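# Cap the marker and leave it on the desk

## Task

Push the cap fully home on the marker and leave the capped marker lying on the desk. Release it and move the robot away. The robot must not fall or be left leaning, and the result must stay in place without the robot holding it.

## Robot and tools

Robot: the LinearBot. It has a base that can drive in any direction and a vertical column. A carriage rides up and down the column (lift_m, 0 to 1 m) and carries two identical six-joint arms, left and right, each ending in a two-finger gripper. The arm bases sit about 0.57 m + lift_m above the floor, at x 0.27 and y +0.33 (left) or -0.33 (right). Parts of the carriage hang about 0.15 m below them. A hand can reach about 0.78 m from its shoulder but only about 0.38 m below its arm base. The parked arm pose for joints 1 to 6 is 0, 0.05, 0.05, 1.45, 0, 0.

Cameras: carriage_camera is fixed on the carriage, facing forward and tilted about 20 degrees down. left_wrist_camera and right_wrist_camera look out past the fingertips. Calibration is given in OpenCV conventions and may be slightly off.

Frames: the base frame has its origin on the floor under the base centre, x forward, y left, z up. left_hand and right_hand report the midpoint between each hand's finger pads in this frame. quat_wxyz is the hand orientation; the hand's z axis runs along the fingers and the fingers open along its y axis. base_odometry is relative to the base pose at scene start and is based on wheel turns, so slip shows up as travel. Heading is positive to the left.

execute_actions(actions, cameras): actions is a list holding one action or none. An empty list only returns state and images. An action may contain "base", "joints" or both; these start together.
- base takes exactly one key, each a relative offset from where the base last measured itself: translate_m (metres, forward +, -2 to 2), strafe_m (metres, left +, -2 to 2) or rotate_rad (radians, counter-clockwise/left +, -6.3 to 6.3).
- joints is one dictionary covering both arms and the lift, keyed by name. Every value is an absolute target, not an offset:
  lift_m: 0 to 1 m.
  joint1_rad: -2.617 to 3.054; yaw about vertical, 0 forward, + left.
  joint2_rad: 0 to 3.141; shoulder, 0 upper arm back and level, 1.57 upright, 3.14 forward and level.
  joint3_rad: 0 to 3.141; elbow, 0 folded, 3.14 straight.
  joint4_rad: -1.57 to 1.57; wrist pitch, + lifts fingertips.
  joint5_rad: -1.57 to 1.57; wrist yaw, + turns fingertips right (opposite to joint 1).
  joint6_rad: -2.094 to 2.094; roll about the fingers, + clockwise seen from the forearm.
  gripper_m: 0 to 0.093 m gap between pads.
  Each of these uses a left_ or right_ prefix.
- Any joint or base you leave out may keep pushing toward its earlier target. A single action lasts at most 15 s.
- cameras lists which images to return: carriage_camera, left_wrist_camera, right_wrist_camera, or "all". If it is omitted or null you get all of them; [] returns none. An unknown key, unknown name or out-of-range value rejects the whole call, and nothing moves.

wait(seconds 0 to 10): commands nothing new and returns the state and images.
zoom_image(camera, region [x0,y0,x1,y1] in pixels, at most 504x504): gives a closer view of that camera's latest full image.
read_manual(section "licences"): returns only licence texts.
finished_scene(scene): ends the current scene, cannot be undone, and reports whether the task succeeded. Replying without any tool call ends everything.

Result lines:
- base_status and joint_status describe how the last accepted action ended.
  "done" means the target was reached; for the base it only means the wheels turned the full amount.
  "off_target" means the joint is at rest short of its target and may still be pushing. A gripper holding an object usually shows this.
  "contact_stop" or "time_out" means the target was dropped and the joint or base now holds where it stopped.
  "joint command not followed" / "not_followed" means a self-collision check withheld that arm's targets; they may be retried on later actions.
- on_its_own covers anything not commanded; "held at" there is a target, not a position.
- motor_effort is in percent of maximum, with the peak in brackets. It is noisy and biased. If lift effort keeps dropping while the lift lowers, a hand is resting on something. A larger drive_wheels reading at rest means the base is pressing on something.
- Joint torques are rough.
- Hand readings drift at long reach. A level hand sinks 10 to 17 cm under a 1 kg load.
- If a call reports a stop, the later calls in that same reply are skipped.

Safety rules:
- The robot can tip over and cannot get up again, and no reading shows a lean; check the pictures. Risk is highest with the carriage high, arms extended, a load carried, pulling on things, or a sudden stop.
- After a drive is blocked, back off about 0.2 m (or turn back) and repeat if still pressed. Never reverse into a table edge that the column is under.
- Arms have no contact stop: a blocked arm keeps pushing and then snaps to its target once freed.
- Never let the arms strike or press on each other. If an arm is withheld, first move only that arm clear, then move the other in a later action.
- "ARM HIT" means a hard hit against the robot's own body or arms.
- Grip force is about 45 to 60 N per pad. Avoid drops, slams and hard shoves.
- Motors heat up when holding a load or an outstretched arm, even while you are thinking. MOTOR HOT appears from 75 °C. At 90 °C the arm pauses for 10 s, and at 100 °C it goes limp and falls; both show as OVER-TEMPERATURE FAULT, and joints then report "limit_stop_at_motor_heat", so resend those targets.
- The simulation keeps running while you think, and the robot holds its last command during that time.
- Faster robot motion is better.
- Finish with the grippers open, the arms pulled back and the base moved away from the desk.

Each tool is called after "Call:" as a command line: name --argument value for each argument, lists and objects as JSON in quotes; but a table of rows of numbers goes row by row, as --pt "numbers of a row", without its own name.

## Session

Call:
execute_actions --actions '[]' --cameras '["carriage_camera"]'

Scene clock: 0.00 s.
Joint torques (N m, as the arm reports them, + toward a larger angle): no reading
base_odometry: x=+0.000 y=+0.000 heading=+0.000 (m, m, rad; odometry frame)
base_status: not commanded
joint_positions: lift_m=+0.297 left_joint1_rad=-0.028 left_joint2_rad=+0.080 left_joint3_rad=+0.044 left_joint4_rad=+1.467 left_joint5_rad=+0.054 left_joint6_rad=-0.009 left_gripper_m=+0.095 right_joint1_rad=+0.018 right_joint2_rad=+0.070 right_joint3_rad=+0.055 right_joint4_rad=+1.446 right_joint5_rad=-0.039 right_joint6_rad=+0.014 right_gripper_m=+0.094
joint_status: not commanded
motor_effort: lift_m=+31 drive_wheels=+1 (%)
left_hand: x=+0.2973 y=+0.3009 z=+1.2717 quat_wxyz=(+0.997, +0.028, +0.069, -0.020) (m; base frame)
right_hand: x=+0.2962 y=-0.3040 z=+1.2744 quat_wxyz=(+0.997, -0.019, +0.070, +0.017) (m; base frame)
pictures: carriage_camera
camera_calibration (this result's frames):
carriage_camera: T_world_to_cam=[[0.0198054, -0.999667, 0.0165363, -0.0249189], [-0.358609, -0.0225418, -0.933216, 1.2437], [0.933278, 0.0125526, -0.358936, 0.276251], [0, 0, 0, 1]] pos_world=[0.188675, -0.000343101, 1.2602]
Images, in order (width x height): carriage_camera 896x504.

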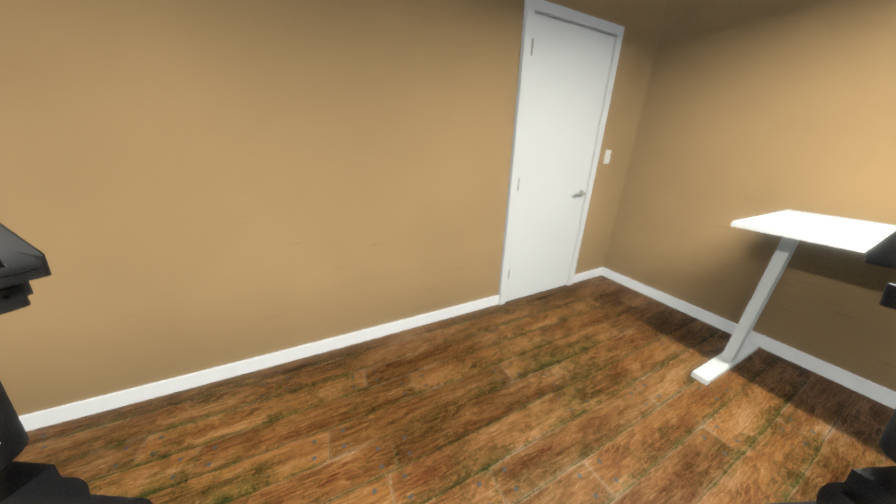

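Call:
execute_actions --actions '[{"base":{"rotate_rad":-1.15},"joints":{"lift_m":0.65}}]' --cameras '["carriage_camera"]'

Call:
execute_actions --actions '[{"base":{"translate_m":1.0}}]' --cameras '["carriage_camera"]'

Scene clock: 4.13 s.
Joint torques (N m, as the arm reports them, + toward a larger angle): left_arm=[-0.46  4.16  7.47 -0.15 -0.13 -0.01] | right_arm=[ 0.06  4.61  7.11 -0.08  0.04  0.09]
base_odometry: x=+0.000 y=+0.000 heading=-1.150 (m, m, rad; odometry frame)
base_status: done
joint_positions: lift_m=+0.650 left_joint1_rad=-0.028 left_joint2_rad=+0.080 left_joint3_rad=+0.044 left_joint4_rad=+1.467 left_joint5_rad=+0.054 left_joint6_rad=-0.009 left_gripper_m=+0.095 right_joint1_rad=+0.018 right_joint2_rad=+0.070 right_joint3_rad=+0.055 right_joint4_rad=+1.446 right_joint5_rad=-0.039 right_joint6_rad=+0.014 right_gripper_m=+0.094
joint_status: all done
motor_effort: lift_m=+32(40) drive_wheels=+3(7) (%)
left_hand: x=+0.2974 y=+0.3009 z=+1.6243 quat_wxyz=(+0.997, +0.028, +0.070, -0.020) (m; base frame)
right_hand: x=+0.2962 y=-0.3040 z=+1.6270 quat_wxyz=(+0.997, -0.019, +0.070, +0.017) (m; base frame)
pictures: carriage_camera
camera_calibration (this result's frames):
carriage_camera: T_world_to_cam=[[0.0198054, -0.999667, 0.0165363, -0.030749], [-0.358609, -0.0225418, -0.933216, 1.57271], [0.933278, 0.0125526, -0.358936, 0.4028], [0, 0, 0, 1]] pos_world=[0.188675, -0.000343101, 1.61277]
Images, in order (width x height): carriage_camera 896x504.

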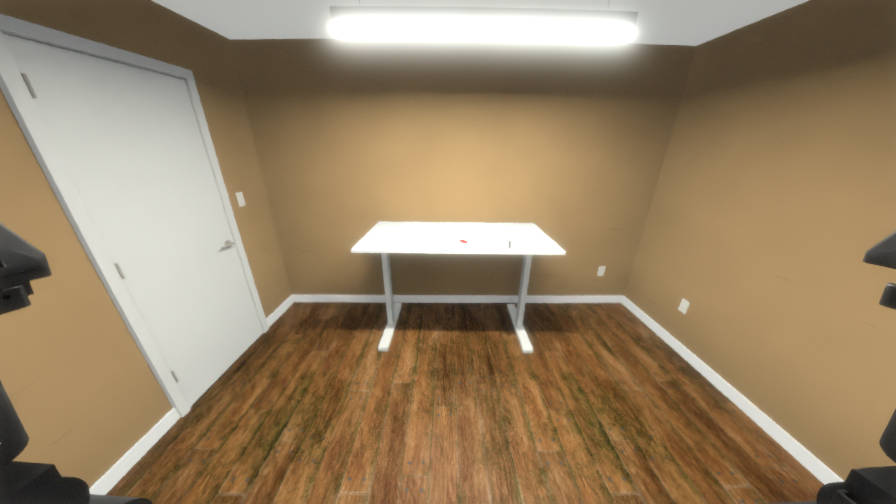

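Scene clock: 8.40 s.
Joint torques (N m, as the arm reports them, + toward a larger angle): left_arm=[-0.5   4.15  7.32 -0.13 -0.14 -0.02] | right_arm=[ 0.04  4.75  7.01 -0.07  0.04  0.09]
base_odometry: x=+0.408 y=-0.913 heading=-1.150 (m, m, rad; odometry frame)
base_status: done
joint_positions: lift_m=+0.650 left_joint1_rad=-0.028 left_joint2_rad=+0.080 left_joint3_rad=+0.044 left_joint4_rad=+1.466 left_joint5_rad=+0.054 left_joint6_rad=-0.009 left_gripper_m=+0.095 right_joint1_rad=+0.018 right_joint2_rad=+0.070 right_joint3_rad=+0.055 right_joint4_rad=+1.446 right_joint5_rad=-0.039 right_joint6_rad=+0.014 right_gripper_m=+0.094
joint_status: not commanded
motor_effort: lift_m=+32(32) drive_wheels=-4(8) (%)
left_hand: x=+0.2976 y=+0.3009 z=+1.6242 quat_wxyz=(+0.997, +0.028, +0.070, -0.020) (m; base frame)
right_hand: x=+0.2963 y=-0.3040 z=+1.6270 quat_wxyz=(+0.997, -0.019, +0.070, +0.017) (m; base frame)
pictures: carriage_camera
camera_calibration (this result's frames):
carriage_camera: T_world_to_cam=[[0.0198054, -0.999667, 0.0165363, -0.030749], [-0.358609, -0.0225418, -0.933216, 1.57271], [0.933278, 0.0125526, -0.358936, 0.4028], [0, 0, 0, 1]] pos_world=[0.188675, -0.000343101, 1.61277]
Images, in order (width x height): carriage_camera 896x504.

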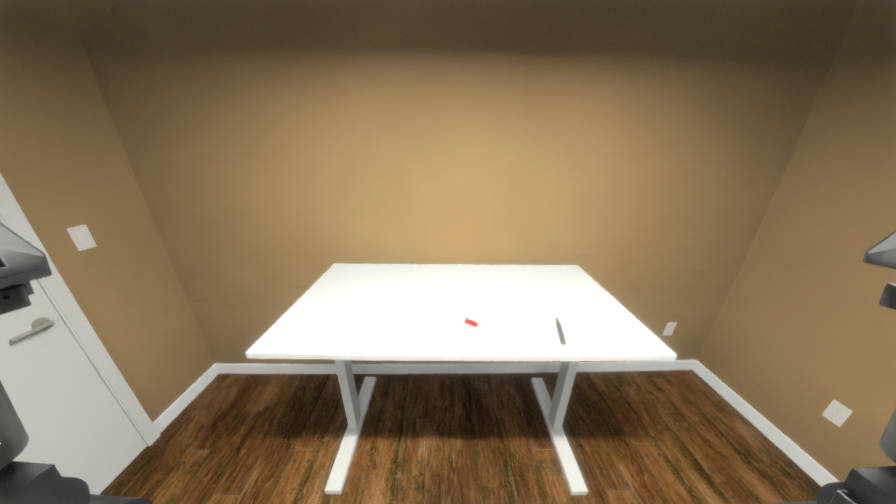

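Call:
execute_actions --actions '[{"base":{"translate_m":0.4}}]' --cameras '["carriage_camera"]'

Call:
zoom_image --camera "carriage_camera" --region '[450,380,690,504]'

Scene clock: 12.33 s.
Joint torques (N m, as the arm reports them, + toward a larger angle): left_arm=[-0.4   4.18  7.36 -0.17 -0.1  -0.02] | right_arm=[ 0.04  4.72  6.96 -0.05  0.04  0.09]
base_odometry: x=+0.571 y=-1.278 heading=-1.151 (m, m, rad; odometry frame)
base_status: done
joint_positions: lift_m=+0.650 left_joint1_rad=-0.028 left_joint2_rad=+0.080 left_joint3_rad=+0.044 left_joint4_rad=+1.466 left_joint5_rad=+0.054 left_joint6_rad=-0.009 left_gripper_m=+0.095 right_joint1_rad=+0.018 right_joint2_rad=+0.070 right_joint3_rad=+0.055 right_joint4_rad=+1.446 right_joint5_rad=-0.039 right_joint6_rad=+0.014 right_gripper_m=+0.094
joint_status: not commanded
motor_effort: lift_m=+33(33) drive_wheels=-4(11) (%)
left_hand: x=+0.2977 y=+0.3009 z=+1.6242 quat_wxyz=(+0.997, +0.028, +0.070, -0.020) (m; base frame)
right_hand: x=+0.2963 y=-0.3040 z=+1.6270 quat_wxyz=(+0.997, -0.019, +0.070, +0.017) (m; base frame)
pictures: carriage_camera
camera_calibration (this result's frames):
carriage_camera: T_world_to_cam=[[0.0198054, -0.999667, 0.0165363, -0.030749], [-0.358609, -0.0225418, -0.933216, 1.57271], [0.933278, 0.0125526, -0.358936, 0.4028], [0, 0, 0, 1]] pos_world=[0.188675, -0.000343101, 1.61277]
Images, in order (width x height): carriage_camera 896x504.

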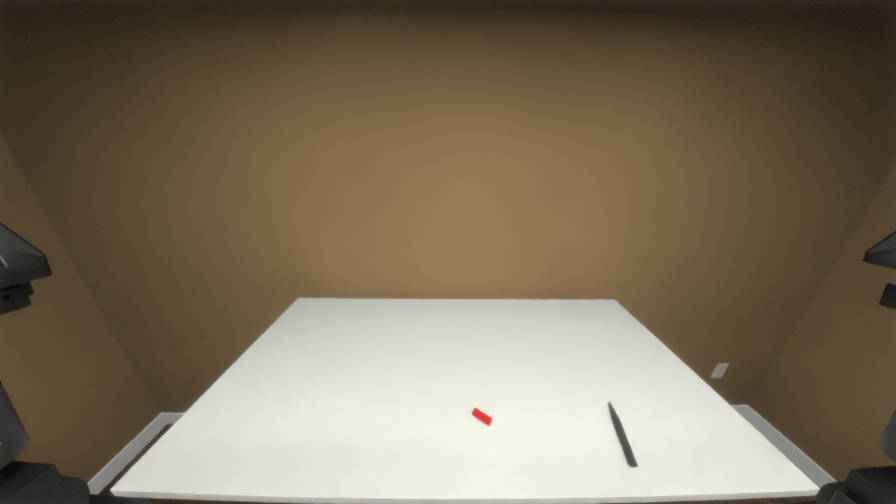

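Region (450, 380, 690, 504) of carriage_camera's 896x504 image, scaled by 2.100, with more detail than that image has; it fills the top 260 rows of this view, and the rest is white.

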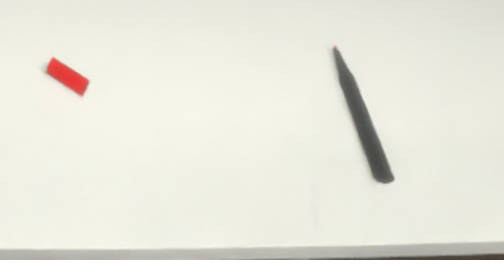

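Call:
execute_actions --actions '[{"base":{"strafe_m":-0.33},"joints":{"lift_m":0.74,"left_joint2_rad":1.7,"left_joint3_rad":0.76,"left_joint4_rad":-0.02,"left_joint5_rad":0,"left_joint6_rad":-1.28,"right_joint2_rad":1.7,"right_joint3_rad":0.79,"right_joint4_rad":-0.037,"right_joint5_rad":0,"right_joint6_rad":-1.94}}]' --cameras '[]'

Call:
execute_actions --actions '[{"base":{"translate_m":0.15},"joints":{"lift_m":0.7,"left_joint2_rad":2.31,"left_joint1_rad":-0.28,"right_joint2_rad":2.324,"right_joint1_rad":0.957}}]'

Scene clock: 22.17 s.
Joint torques (N m, as the arm reports them, + toward a larger angle): left_arm=[-0.52 -7.72  7.9   1.82 -0.2  -0.02] | right_arm=[ 0.1  -7.46  7.72  1.85  0.02  0.09]
base_odometry: x=+0.270 y=-1.413 heading=-1.151 (m, m, rad; odometry frame)
base_status: done
joint_positions: lift_m=+0.740 left_joint1_rad=-0.028 left_joint2_rad=+1.695 left_joint3_rad=+0.757 left_joint4_rad=-0.023 left_joint5_rad=+0.004 left_joint6_rad=-1.276 left_gripper_m=+0.095 right_joint1_rad=+0.018 right_joint2_rad=+1.689 right_joint3_rad=+0.787 right_joint4_rad=-0.035 right_joint5_rad=-0.007 right_joint6_rad=-1.935 right_gripper_m=+0.094
joint_status: all done
motor_effort: lift_m=+32(41) drive_wheels=-2(6) (%)
left_hand: x=+0.6464 y=+0.2999 z=+1.2974 quat_wxyz=(+0.238, -0.557, +0.774, -0.184) (m; base frame)
right_hand: x=+0.6552 y=-0.3031 z=+1.3078 quat_wxyz=(+0.182, -0.788, +0.531, -0.253) (m; base frame)
pictures: none
No camera images: the call's "cameras" was empty. Leave "cameras" out to get every camera's image.

Scene clock: 24.10 s.
Joint torques (N m, as the arm reports them, + toward a larger angle): left_arm=[-0.16 -9.01  2.96  0.5  -0.21 -0.03] | right_arm=[ 0.12 -8.87  2.82  0.38 -0.03  0.06]
base_odometry: x=+0.330 y=-1.550 heading=-1.151 (m, m, rad; odometry frame)
base_status: done
joint_positions: lift_m=+0.700 left_joint1_rad=-0.284 left_joint2_rad=+2.303 left_joint3_rad=+0.757 left_joint4_rad=-0.021 left_joint5_rad=+0.002 left_joint6_rad=-1.276 left_gripper_m=+0.095 right_joint1_rad=+0.956 right_joint2_rad=+2.312 right_joint3_rad=+0.787 right_joint4_rad=-0.029 right_joint5_rad=-0.004 right_joint6_rad=-1.935 right_gripper_m=+0.094
joint_status: all done
motor_effort: lift_m=+29(30) drive_wheels=+2(6) (%)
left_hand: x=+0.5125 y=+0.2371 z=+1.0660 quat_wxyz=(+0.001, -0.476, +0.880, -0.002) (m; base frame)
right_hand: x=+0.4167 y=-0.0875 z=+1.0658 quat_wxyz=(+0.008, -0.992, +0.125, -0.002) (m; base frame)
pictures: carriage_camera, left_wrist_camera, right_wrist_camera
camera_calibration (this result's frames):
carriage_camera: T_world_to_cam=[[0.0198054, -0.999667, 0.0165363, -0.0315793], [-0.358609, -0.0225418, -0.933216, 1.61958], [0.933278, 0.0125526, -0.358936, 0.420824], [0, 0, 0, 1]] pos_world=[0.188675, -0.000343101, 1.66298]
left_wrist_camera: T_world_to_cam=[[0.848977, -0.527353, -0.0337205, -0.269589], [-0.429688, -0.726074, 0.536829, -0.16885], [-0.307582, -0.441266, -0.843017, 1.28322], [0, 0, 0, 1]] pos_world=[0.551019, 0.301476, 1.16333]
right_wrist_camera: T_world_to_cam=[[0.251354, 0.966586, 0.0503224, -0.0778648], [0.758454, -0.228998, 0.61017, -0.984297], [0.601305, -0.115201, -0.790671, 0.708457], [0, 0, 0, 1]] pos_world=[0.340116, -0.0685232, 1.16466]
Images, in order (width x height): carriage_camera 896x504, left_wrist_camera 896x504, right_wrist_camera 896x504.

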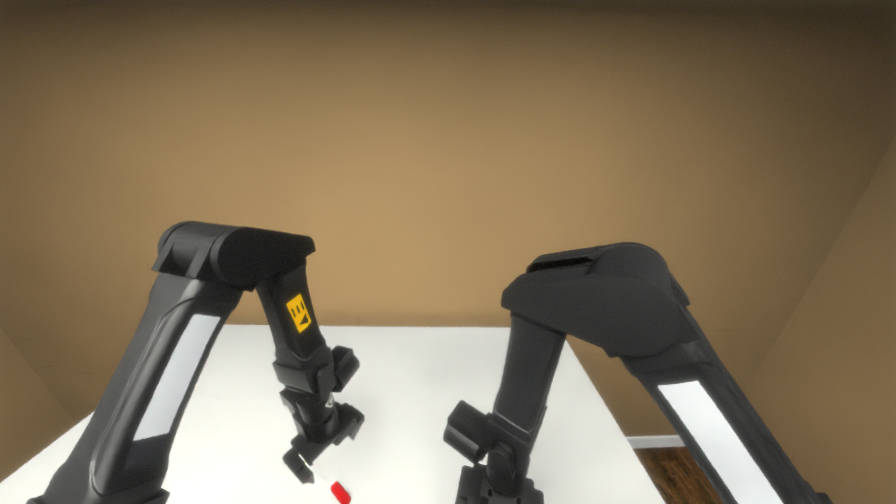

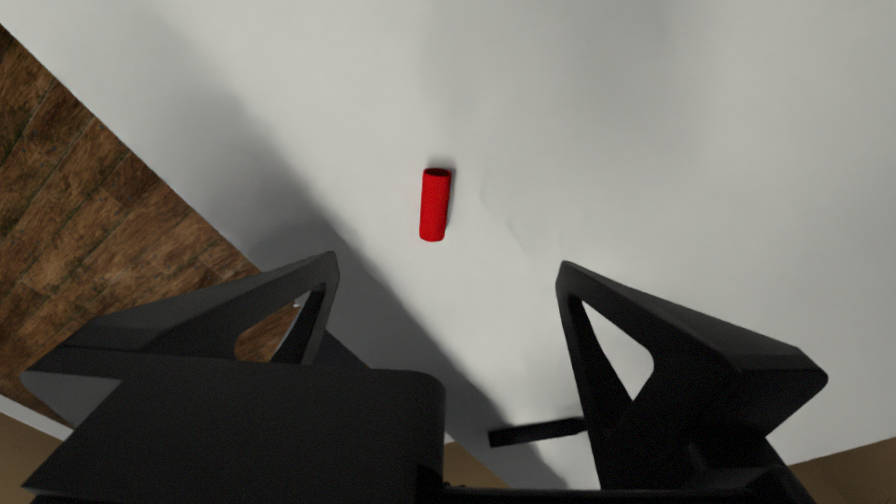

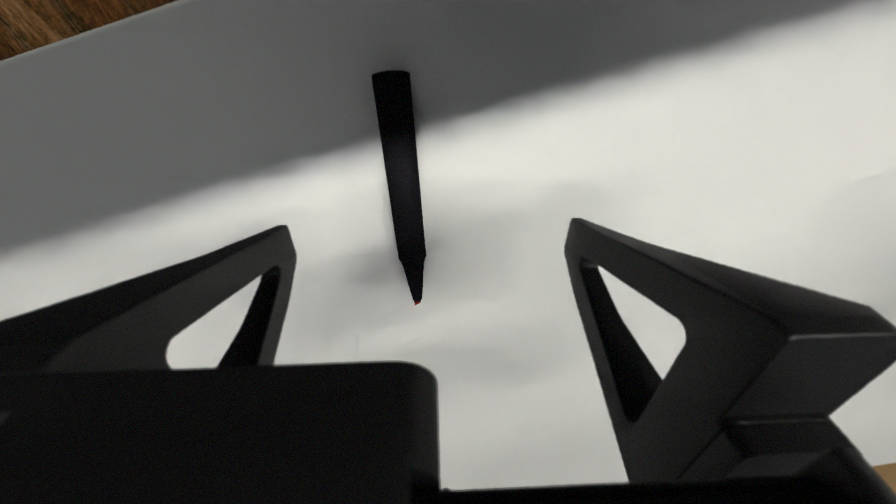

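Call:
execute_actions --actions '[{"joints":{"lift_m":0.635,"left_joint3_rad":0.68,"left_joint4_rad":0.055,"left_joint1_rad":-0.29,"left_joint6_rad":-1.24,"right_joint3_rad":0.72,"right_joint4_rad":0.03,"right_joint1_rad":0.93,"right_joint6_rad":-2.02,"left_gripper_m":0.06,"right_gripper_m":0.06}}]' --cameras '["left_wrist_camera","right_wrist_camera"]'

Scene clock: 27.33 s.
Joint torques (N m, as the arm reports them, + toward a larger angle): left_arm=[-0.82 -8.95  1.56  0.52 -0.19  0.02] | right_arm=[-0.29 -8.78  1.21  0.48 -0.03  0.05]
base_odometry: x=+0.330 y=-1.550 heading=-1.151 (m, m, rad; odometry frame)
base_status: not commanded
joint_positions: lift_m=+0.635 left_joint1_rad=-0.284 left_joint2_rad=+2.308 left_joint3_rad=+0.687 left_joint4_rad=+0.050 left_joint5_rad=+0.002 left_joint6_rad=-1.242 left_gripper_m=+0.060 right_joint1_rad=+0.934 right_joint2_rad=+2.317 right_joint3_rad=+0.730 right_joint4_rad=+0.028 right_joint5_rad=-0.003 right_joint6_rad=-2.014 right_gripper_m=+0.060
joint_status: all done
motor_effort: lift_m=+29(30) drive_wheels=+2(3) (%)
left_hand: x=+0.4948 y=+0.2423 z=+0.9958 quat_wxyz=(-0.001, -0.461, +0.888, -0.001) (m; base frame)
right_hand: x=+0.4128 y=-0.1035 z=+0.9961 quat_wxyz=(+0.006, -0.995, +0.097, -0.002) (m; base frame)
pictures: left_wrist_camera, right_wrist_camera
camera_calibration (this result's frames):
left_wrist_camera: T_world_to_cam=[[0.830248, -0.556143, -0.0373332, -0.23437], [-0.452444, -0.711528, 0.537608, -0.128088], [-0.32555, -0.429457, -0.842368, 1.22632], [0, 0, 0, 1]] pos_world=[0.535862, 0.305171, 1.09313]
right_wrist_camera: T_world_to_cam=[[0.196077, 0.979539, 0.0453488, -0.0288446], [0.770367, -0.18249, 0.610927, -0.943415], [0.606703, -0.0848535, -0.790387, 0.654505], [0, 0, 0, 1]] pos_world=[0.335342, -0.0883724, 1.09498]
Images, in order (width x height): left_wrist_camera 896x504, right_wrist_camera 896x504.

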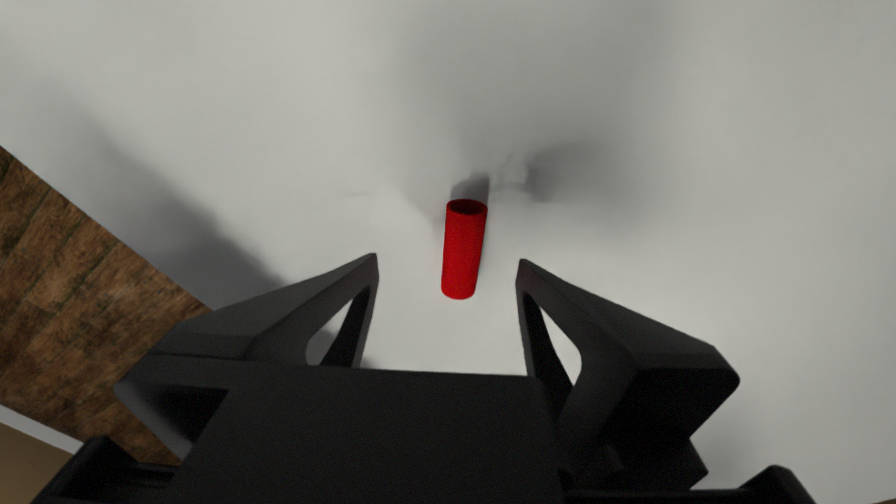

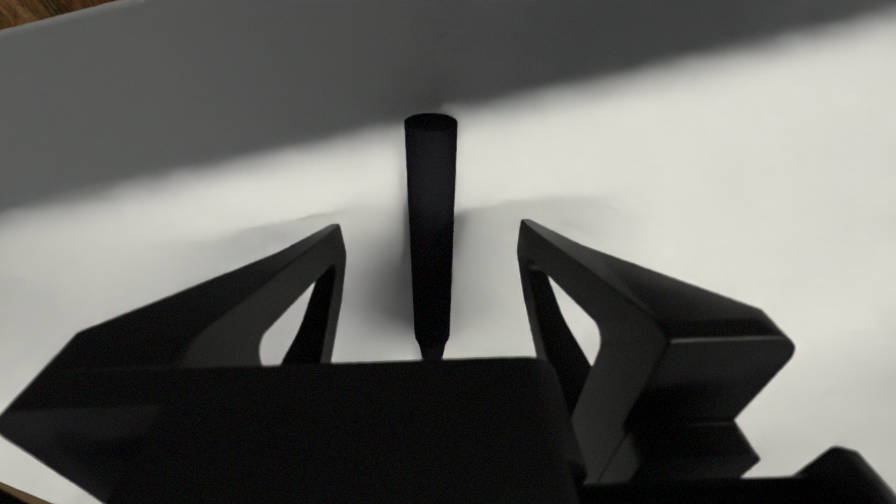

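Call:
execute_actions --actions '[{"joints":{"left_joint1_rad":-0.33,"left_joint6_rad":1.85,"left_joint3_rad":0.705,"left_joint4_rad":0.04}}]' --cameras '[]'

Call:
execute_actions --actions '[{"joints":{"lift_m":0.608}}]' --cameras '["left_wrist_camera","right_wrist_camera"]'

Scene clock: 31.27 s.
Joint torques (N m, as the arm reports them, + toward a larger angle): left_arm=[-0.72 -8.87  3.56  0.37 -0.03  0.02] | right_arm=[-0.28 -8.87  1.34  0.49 -0.04  0.04]
base_odometry: x=+0.330 y=-1.550 heading=-1.151 (m, m, rad; odometry frame)
base_status: not commanded
joint_positions: lift_m=+0.635 left_joint1_rad=-0.327 left_joint2_rad=+2.308 left_joint3_rad=+0.691 left_joint4_rad=+0.043 left_joint5_rad=+0.001 left_joint6_rad=+1.846 left_gripper_m=+0.060 right_joint1_rad=+0.934 right_joint2_rad=+2.317 right_joint3_rad=+0.730 right_joint4_rad=+0.028 right_joint5_rad=-0.003 right_joint6_rad=-2.014 right_gripper_m=+0.060
joint_status: all done
motor_effort: lift_m=+29(29) drive_wheels=+2(2) (%)
left_hand: x=+0.4919 y=+0.2323 z=+0.9960 quat_wxyz=(-0.001, +0.885, +0.466, -0.002) (m; base frame)
right_hand: x=+0.4128 y=-0.1035 z=+0.9961 quat_wxyz=(+0.006, -0.995, +0.097, -0.002) (m; base frame)
pictures: none
No camera images: the call's "cameras" was empty. Leave "cameras" out to get every camera's image.

Scene clock: 31.87 s.
Joint torques (N m, as the arm reports them, + toward a larger angle): left_arm=[-0.7  -9.    3.46  0.37 -0.06  0.02] | right_arm=[-0.39 -8.85  1.24  0.48 -0.04  0.05]
base_odometry: x=+0.330 y=-1.550 heading=-1.151 (m, m, rad; odometry frame)
base_status: not commanded
joint_positions: lift_m=+0.608 left_joint1_rad=-0.327 left_joint2_rad=+2.309 left_joint3_rad=+0.691 left_joint4_rad=+0.042 left_joint5_rad=+0.001 left_joint6_rad=+1.846 left_gripper_m=+0.060 right_joint1_rad=+0.934 right_joint2_rad=+2.318 right_joint3_rad=+0.730 right_joint4_rad=+0.028 right_joint5_rad=-0.002 right_joint6_rad=-2.014 right_gripper_m=+0.060
joint_status: all done
motor_effort: lift_m=+29(30) drive_wheels=+2(2) (%)
left_hand: x=+0.4912 y=+0.2325 z=+0.9687 quat_wxyz=(-0.002, +0.885, +0.466, -0.002) (m; base frame)
right_hand: x=+0.4129 y=-0.1037 z=+0.9688 quat_wxyz=(+0.005, -0.995, +0.097, -0.002) (m; base frame)
pictures: left_wrist_camera, right_wrist_camera
camera_calibration (this result's frames):
left_wrist_camera: T_world_to_cam=[[-0.836656, 0.546754, -0.0326656, 0.319992], [0.447868, 0.717233, 0.533845, -0.892932], [0.315311, 0.432015, -0.844951, 0.685516], [0, 0, 0, 1]] pos_world=[0.451488, 0.169331, 1.06637]
right_wrist_camera: T_world_to_cam=[[0.195695, 0.979647, 0.0446784, -0.0265938], [0.770196, -0.181737, 0.611367, -0.927065], [0.607043, -0.0852299, -0.790085, 0.632433], [0, 0, 0, 1]] pos_world=[0.335312, -0.0885272, 1.06764]
Images, in order (width x height): left_wrist_camera 896x504, right_wrist_camera 896x504.

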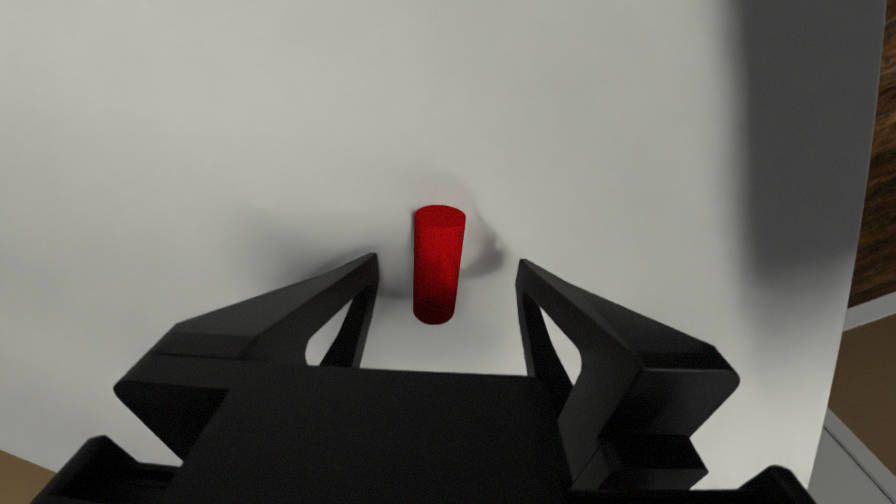

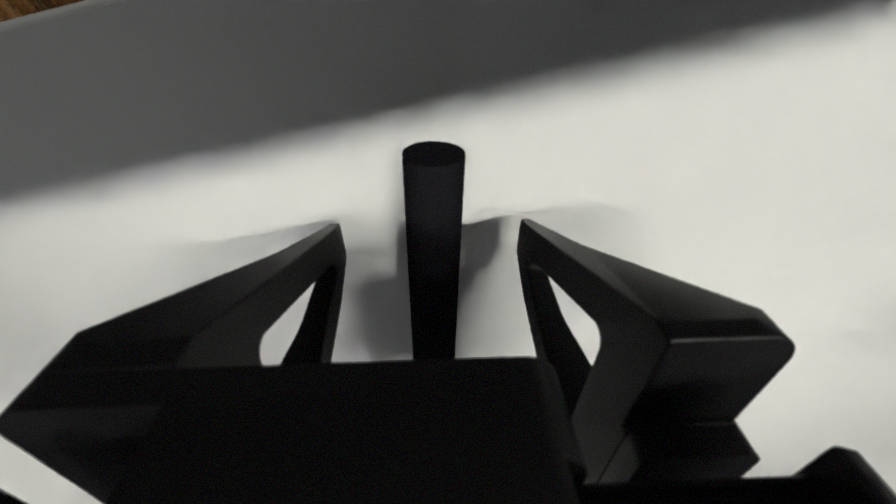

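Call:
execute_actions --actions '[{"joints":{"lift_m":0.598,"left_joint1_rad":-0.355}}]' --cameras '[]'

Call:
execute_actions --actions '[{"joints":{"left_gripper_m":0,"right_gripper_m":0}}]' --cameras '[]'

Call:
execute_actions --actions '[{"joints":{"lift_m":0.66}}]' --cameras '["left_wrist_camera","right_wrist_camera"]'

Scene clock: 34.23 s.
Joint torques (N m, as the arm reports them, + toward a larger angle): left_arm=[-0.84 -9.17  3.51  0.37 -0.05  0.04] | right_arm=[-0.3  -9.    1.36  0.45 -0.05  0.05]
base_odometry: x=+0.330 y=-1.550 heading=-1.151 (m, m, rad; odometry frame)
base_status: not commanded
joint_positions: lift_m=+0.598 left_joint1_rad=-0.348 left_joint2_rad=+2.311 left_joint3_rad=+0.691 left_joint4_rad=+0.039 left_joint5_rad=+0.001 left_joint6_rad=+1.846 left_gripper_m=+0.060 right_joint1_rad=+0.934 right_joint2_rad=+2.319 right_joint3_rad=+0.730 right_joint4_rad=+0.026 right_joint5_rad=-0.002 right_joint6_rad=-2.014 right_gripper_m=+0.060
joint_status: all done
motor_effort: lift_m=+29(30) drive_wheels=+2(4) (%)
left_hand: x=+0.4886 y=+0.2281 z=+0.9584 quat_wxyz=(-0.003, +0.890, +0.456, -0.004) (m; base frame)
right_hand: x=+0.4124 y=-0.1044 z=+0.9586 quat_wxyz=(+0.004, -0.995, +0.097, -0.001) (m; base frame)
pictures: none
No camera images: the call's "cameras" was empty. Leave "cameras" out to get every camera's image.

Scene clock: 34.87 s.
Joint torques (N m, as the arm reports them, + toward a larger angle): left_arm=[-0.88 -9.07  3.41  0.36 -0.05  0.03] | right_arm=[-0.33 -9.07  1.34  0.48 -0.04  0.05]
base_odometry: x=+0.330 y=-1.550 heading=-1.151 (m, m, rad; odometry frame)
base_status: not commanded
joint_positions: lift_m=+0.598 left_joint1_rad=-0.348 left_joint2_rad=+2.311 left_joint3_rad=+0.691 left_joint4_rad=+0.039 left_joint5_rad=+0.001 left_joint6_rad=+1.846 left_gripper_m=+0.019 right_joint1_rad=+0.934 right_joint2_rad=+2.319 right_joint3_rad=+0.730 right_joint4_rad=+0.026 right_joint5_rad=-0.002 right_joint6_rad=-2.014 right_gripper_m=+0.017
joint_status: left_gripper_m off_target (ended at +0.019, target +0.000); right_gripper_m off_target (ended at +0.017, target +0.000)
motor_effort: lift_m=+30(30) drive_wheels=+2(3) (%)
left_hand: x=+0.4886 y=+0.2281 z=+0.9584 quat_wxyz=(-0.003, +0.890, +0.456, -0.004) (m; base frame)
right_hand: x=+0.4124 y=-0.1044 z=+0.9586 quat_wxyz=(+0.004, -0.995, +0.097, -0.001) (m; base frame)
pictures: none
No camera images: the call's "cameras" was empty. Leave "cameras" out to get every camera's image.

Scene clock: 35.63 s.
Joint torques (N m, as the arm reports them, + toward a larger angle): left_arm=[-0.81 -9.01  3.45  0.39 -0.05  0.04] | right_arm=[-0.21 -9.11  1.32  0.49 -0.06  0.05]
base_odometry: x=+0.330 y=-1.550 heading=-1.151 (m, m, rad; odometry frame)
base_status: not commanded
joint_positions: lift_m=+0.660 left_joint1_rad=-0.348 left_joint2_rad=+2.310 left_joint3_rad=+0.691 left_joint4_rad=+0.039 left_joint5_rad=+0.001 left_joint6_rad=+1.846 left_gripper_m=+0.019 right_joint1_rad=+0.934 right_joint2_rad=+2.319 right_joint3_rad=+0.730 right_joint4_rad=+0.027 right_joint5_rad=-0.002 right_joint6_rad=-2.014 right_gripper_m=+0.017
joint_status: all done
motor_effort: lift_m=+32(40) drive_wheels=+2(3) (%)
left_hand: x=+0.4887 y=+0.2281 z=+1.0203 quat_wxyz=(-0.003, +0.890, +0.456, -0.004) (m; base frame)
right_hand: x=+0.4125 y=-0.1043 z=+1.0204 quat_wxyz=(+0.004, -0.995, +0.097, -0.002) (m; base frame)
pictures: left_wrist_camera, right_wrist_camera
camera_calibration (this result's frames):
left_wrist_camera: T_world_to_cam=[[-0.825096, 0.564236, -0.0292472, 0.308877], [0.464472, 0.706862, 0.533491, -0.921487], [0.321688, 0.426596, -0.8453, 0.730262], [0, 0, 0, 1]] pos_world=[0.447941, 0.165557, 1.11793]
right_wrist_camera: T_world_to_cam=[[0.195744, 0.979736, 0.0424472, -0.0260391], [0.770841, -0.180477, 0.610928, -0.958095], [0.606209, -0.0868656, -0.790548, 0.673921], [0, 0, 0, 1]] pos_world=[0.335099, -0.0888622, 1.1192]
Images, in order (width x height): left_wrist_camera 896x504, right_wrist_camera 896x504.

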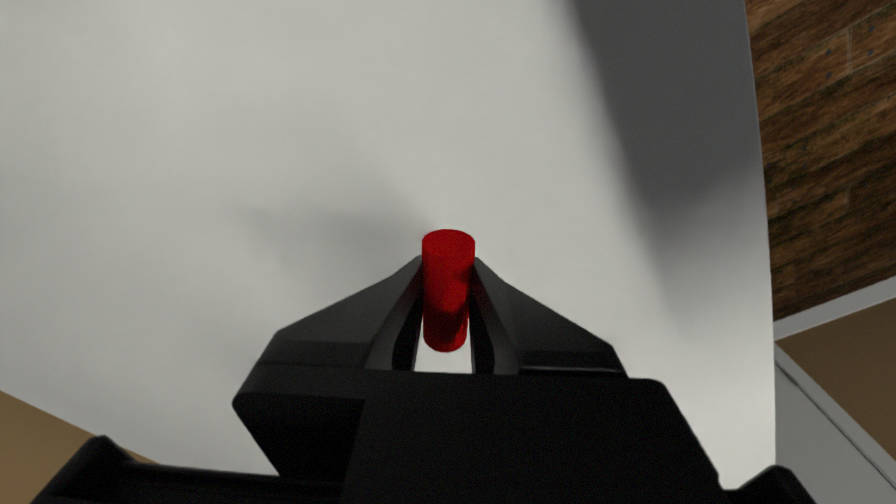

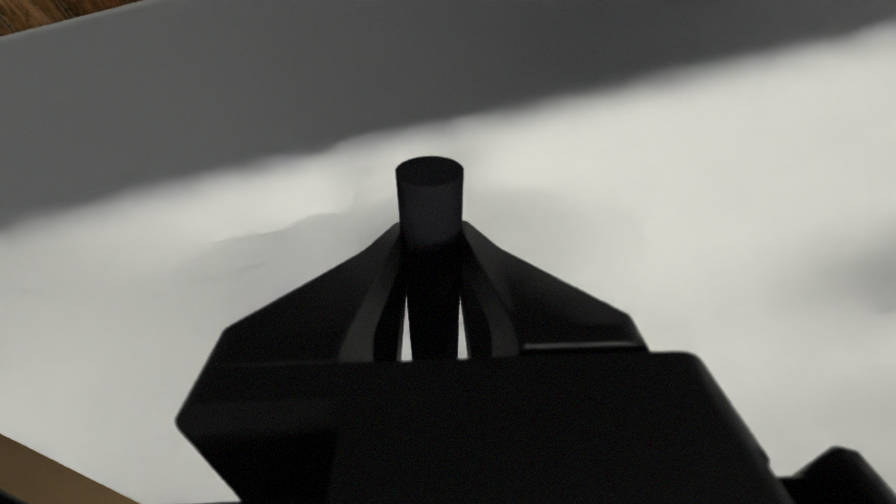

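Call:
execute_actions --actions '[{"joints":{"left_joint1_rad":-0.3,"left_joint5_rad":-0.3,"left_joint2_rad":1.7,"left_joint3_rad":1.1,"left_joint4_rad":0.6,"left_joint6_rad":-1.6,"right_joint1_rad":0.5,"right_joint5_rad":0.5,"right_joint2_rad":1.7,"right_joint3_rad":1.1,"right_joint4_rad":0.6,"right_joint6_rad":1.57}}]' --cameras '[]'

Call:
execute_actions --actions '[{"joints":{"left_joint1_rad":-0.67,"left_joint5_rad":-0.635,"right_joint1_rad":0.64,"right_joint5_rad":0.635}}]' --cameras '["carriage_camera","left_wrist_camera"]'

Call:
zoom_image --camera "carriage_camera" --region '[390,170,510,250]'

Scene clock: 41.50 s.
Joint torques (N m, as the arm reports them, + toward a larger angle): left_arm=[-0.28 -8.61  7.95  2.29 -0.15  0.01] | right_arm=[ 0.66 -8.79  7.71  2.32  0.05  0.08]
base_odometry: x=+0.330 y=-1.550 heading=-1.151 (m, m, rad; odometry frame)
base_status: not commanded
joint_positions: lift_m=+0.660 left_joint1_rad=-0.303 left_joint2_rad=+1.687 left_joint3_rad=+1.116 left_joint4_rad=+0.611 left_joint5_rad=-0.294 left_joint6_rad=-1.596 left_gripper_m=+0.019 right_joint1_rad=+0.493 right_joint2_rad=+1.689 right_joint3_rad=+1.117 right_joint4_rad=+0.612 right_joint5_rad=+0.497 right_joint6_rad=+1.564 right_gripper_m=+0.017
joint_status: all done
motor_effort: lift_m=+31(32) drive_wheels=-3(6) (%)
left_hand: x=+0.7779 y=+0.2013 z=+1.5086 quat_wxyz=(+0.498, -0.497, +0.484, -0.521) (m; base frame)
right_hand: x=+0.7517 y=-0.1402 z=+1.5080 quat_wxyz=(+0.507, +0.495, +0.487, +0.511) (m; base frame)
pictures: none
No camera images: the call's "cameras" was empty. Leave "cameras" out to get every camera's image.

Scene clock: 42.50 s.
Joint torques (N m, as the arm reports them, + toward a larger angle): left_arm=[-0.21 -8.57  7.77  2.13 -0.14  0.01] | right_arm=[-0.52 -8.89  7.68  2.28  0.11  0.08]
base_odometry: x=+0.330 y=-1.550 heading=-1.151 (m, m, rad; odometry frame)
base_status: not commanded
joint_positions: lift_m=+0.660 left_joint1_rad=-0.675 left_joint2_rad=+1.687 left_joint3_rad=+1.116 left_joint4_rad=+0.610 left_joint5_rad=-0.628 left_joint6_rad=-1.596 left_gripper_m=+0.019 right_joint1_rad=+0.647 right_joint2_rad=+1.689 right_joint3_rad=+1.117 right_joint4_rad=+0.611 right_joint5_rad=+0.625 right_joint6_rad=+1.564 right_gripper_m=+0.017
joint_status: all done
motor_effort: lift_m=+31(31) drive_wheels=+2(2) (%)
left_hand: x=+0.7148 y=+0.0766 z=+1.5075 quat_wxyz=(+0.483, -0.492, +0.492, -0.531) (m; base frame)
right_hand: x=+0.7215 y=-0.0887 z=+1.5074 quat_wxyz=(+0.498, +0.491, +0.493, +0.517) (m; base frame)
pictures: carriage_camera, left_wrist_camera
camera_calibration (this result's frames):
carriage_camera: T_world_to_cam=[[0.0198054, -0.999667, 0.0165363, -0.0309153], [-0.358609, -0.0225418, -0.933216, 1.5821], [0.933278, 0.0125526, -0.358936, 0.406411], [0, 0, 0, 1]] pos_world=[0.188675, -0.000343101, 1.62283]
left_wrist_camera: T_world_to_cam=[[0.00937462, 0.0708214, 0.997445, -1.51122], [-0.576935, -0.814338, 0.0632427, 0.390428], [0.816737, -0.576053, 0.0332252, -0.467491], [0, 0, 0, 1]] pos_world=[0.621236, 0.155667, 1.4982]
Images, in order (width x height): carriage_camera 896x504, left_wrist_camera 896x504.

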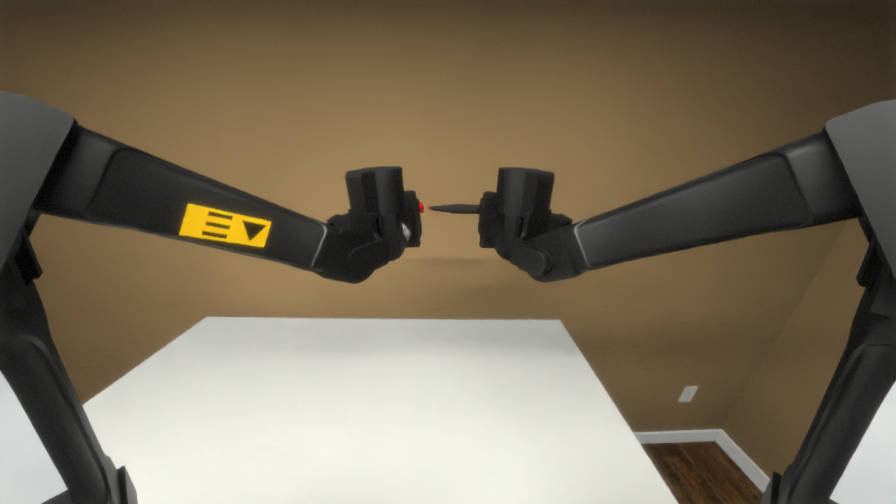

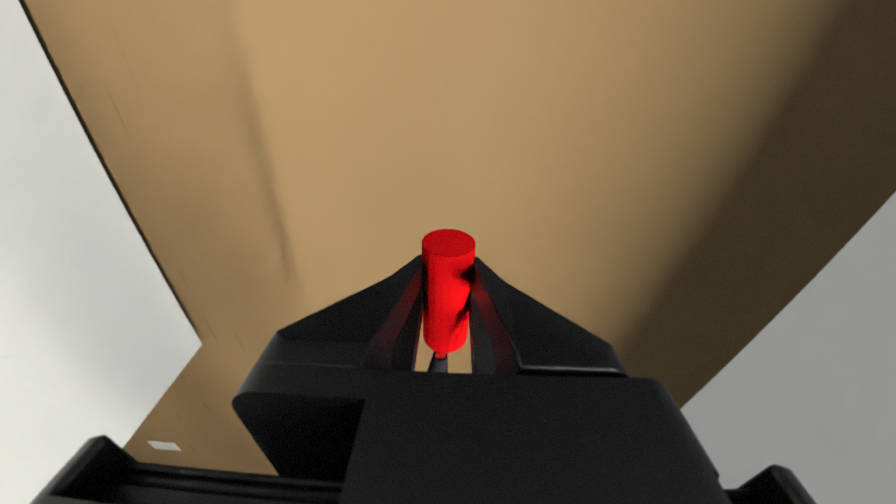

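Region (390, 170, 510, 250) of carriage_camera's 896x504 image, scaled by 4.200, with more detail than that image has.

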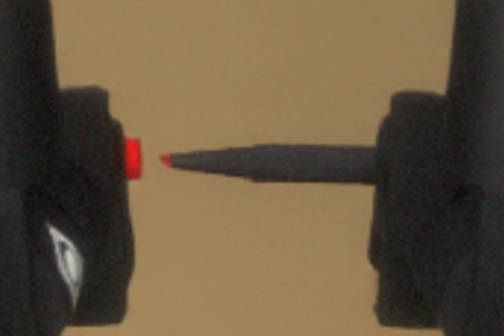

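Well aligned.

Call:
execute_actions --actions '[{"joints":{"left_joint1_rad":-0.72,"left_joint5_rad":-0.68,"right_joint1_rad":0.693,"right_joint5_rad":0.683,"left_joint6_rad":-1.57,"left_joint4_rad":0.59}}]' --cameras '["left_wrist_camera"]'

Call:
execute_actions --actions '[{"joints":{"left_joint1_rad":-0.772,"left_joint5_rad":-0.732,"right_joint1_rad":0.745,"right_joint5_rad":0.735}}]' --cameras '["carriage_camera","left_wrist_camera"]'

Call:
zoom_image --camera "carriage_camera" --region '[390,170,510,250]'

Scene clock: 45.57 s.
Joint torques (N m, as the arm reports them, + toward a larger angle): left_arm=[-0.56 -8.44  7.76  2.12 -0.1   0.08] | right_arm=[ 0.05 -8.82  7.65  2.26  0.1   0.08]
base_odometry: x=+0.330 y=-1.550 heading=-1.151 (m, m, rad; odometry frame)
base_status: not commanded
joint_positions: lift_m=+0.660 left_joint1_rad=-0.718 left_joint2_rad=+1.687 left_joint3_rad=+1.116 left_joint4_rad=+0.600 left_joint5_rad=-0.675 left_joint6_rad=-1.572 left_gripper_m=+0.019 right_joint1_rad=+0.693 right_joint2_rad=+1.689 right_joint3_rad=+1.117 right_joint4_rad=+0.610 right_joint5_rad=+0.675 right_joint6_rad=+1.564 right_gripper_m=+0.017
joint_status: all done
motor_effort: lift_m=+32(31) drive_wheels=+2(3) (%)
left_hand: x=+0.7047 y=+0.0649 z=+1.5051 quat_wxyz=(+0.490, -0.488, +0.500, -0.521) (m; base frame)
right_hand: x=+0.7111 y=-0.0761 z=+1.5070 quat_wxyz=(+0.499, +0.492, +0.493, +0.516) (m; base frame)
pictures: left_wrist_camera
camera_calibration (this result's frames):
left_wrist_camera: T_world_to_cam=[[0.0169916, 0.0415617, 0.998991, -1.51376], [-0.573198, -0.818246, 0.0437914, 0.402119], [0.819241, -0.573364, 0.00991979, -0.432727], [0, 0, 0, 1]] pos_world=[0.610723, 0.143836, 1.49892]
Images, in order (width x height): left_wrist_camera 896x504.

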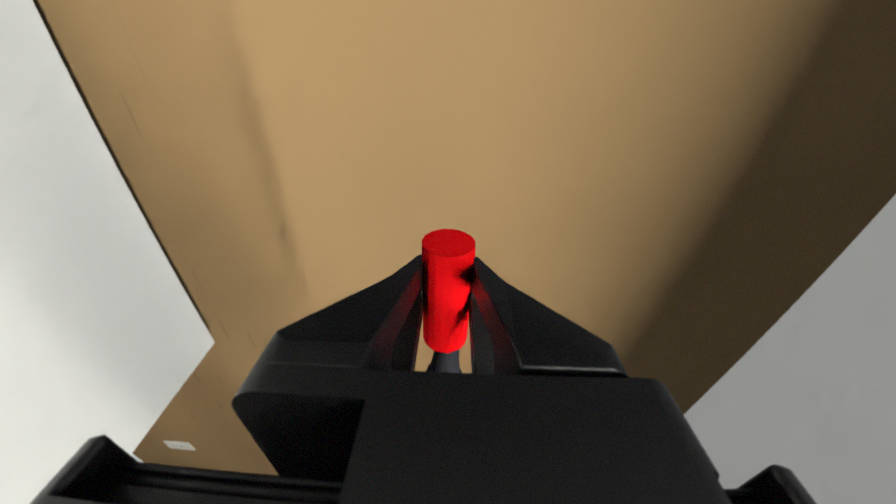

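Scene clock: 46.13 s.
Joint torques (N m, as the arm reports them, + toward a larger angle): left_arm=[-0.62 -8.49  7.81  2.11 -0.11  0.07] | right_arm=[ 0.   -8.85  7.58  2.3   0.1   0.07]
base_odometry: x=+0.330 y=-1.550 heading=-1.151 (m, m, rad; odometry frame)
base_status: not commanded
joint_positions: lift_m=+0.660 left_joint1_rad=-0.769 left_joint2_rad=+1.687 left_joint3_rad=+1.116 left_joint4_rad=+0.599 left_joint5_rad=-0.729 left_joint6_rad=-1.572 left_gripper_m=+0.019 right_joint1_rad=+0.746 right_joint2_rad=+1.689 right_joint3_rad=+1.117 right_joint4_rad=+0.606 right_joint5_rad=+0.726 right_joint6_rad=+1.564 right_gripper_m=+0.017
joint_status: all done
motor_effort: lift_m=+32(31) drive_wheels=+2(2) (%)
left_hand: x=+0.6924 y=+0.0520 z=+1.5048 quat_wxyz=(+0.490, -0.490, +0.500, -0.520) (m; base frame)
right_hand: x=+0.6984 y=-0.0613 z=+1.5060 quat_wxyz=(+0.497, +0.493, +0.494, +0.515) (m; base frame)
pictures: carriage_camera, left_wrist_camera
camera_calibration (this result's frames):
carriage_camera: T_world_to_cam=[[0.0198054, -0.999667, 0.0165363, -0.0309153], [-0.358609, -0.0225418, -0.933216, 1.5821], [0.933278, 0.0125526, -0.358936, 0.406411], [0, 0, 0, 1]] pos_world=[0.188675, -0.000343101, 1.62283]
left_wrist_camera: T_world_to_cam=[[0.0184536, 0.0422417, 0.998937, -1.51366], [-0.570332, -0.820169, 0.0452181, 0.380493], [0.821207, -0.57056, 0.00895679, -0.430048], [0, 0, 0, 1]] pos_world=[0.598098, 0.13064, 1.4987]
Images, in order (width x height): carriage_camera 896x504, left_wrist_camera 896x504.

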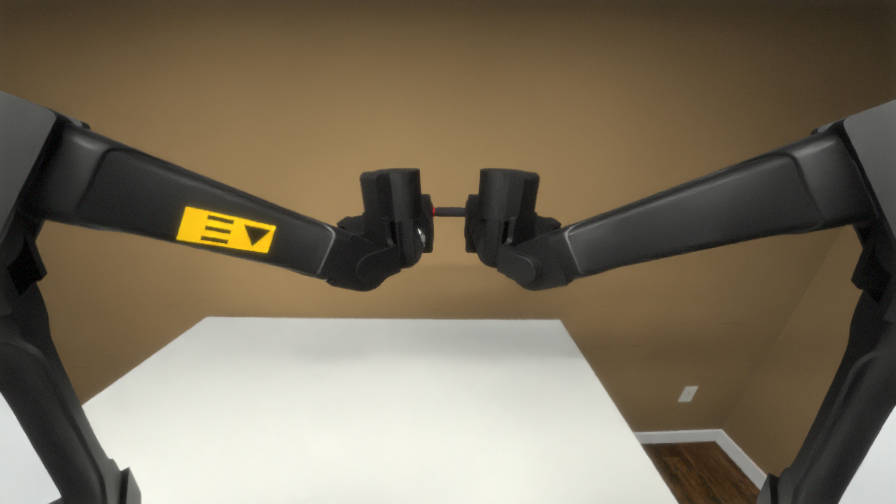

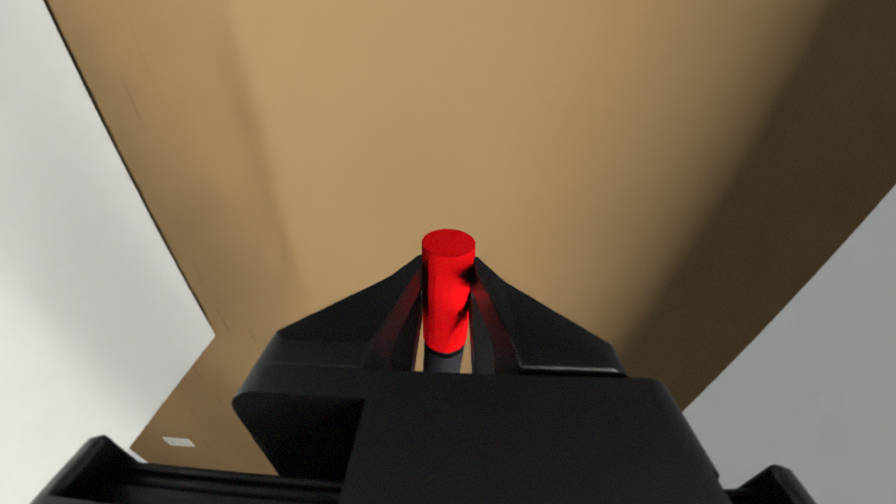

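Region (390, 170, 510, 250) of carriage_camera's 896x504 image, scaled by 4.200, with more detail than that image has.

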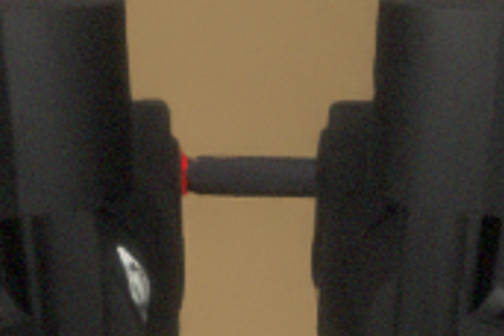

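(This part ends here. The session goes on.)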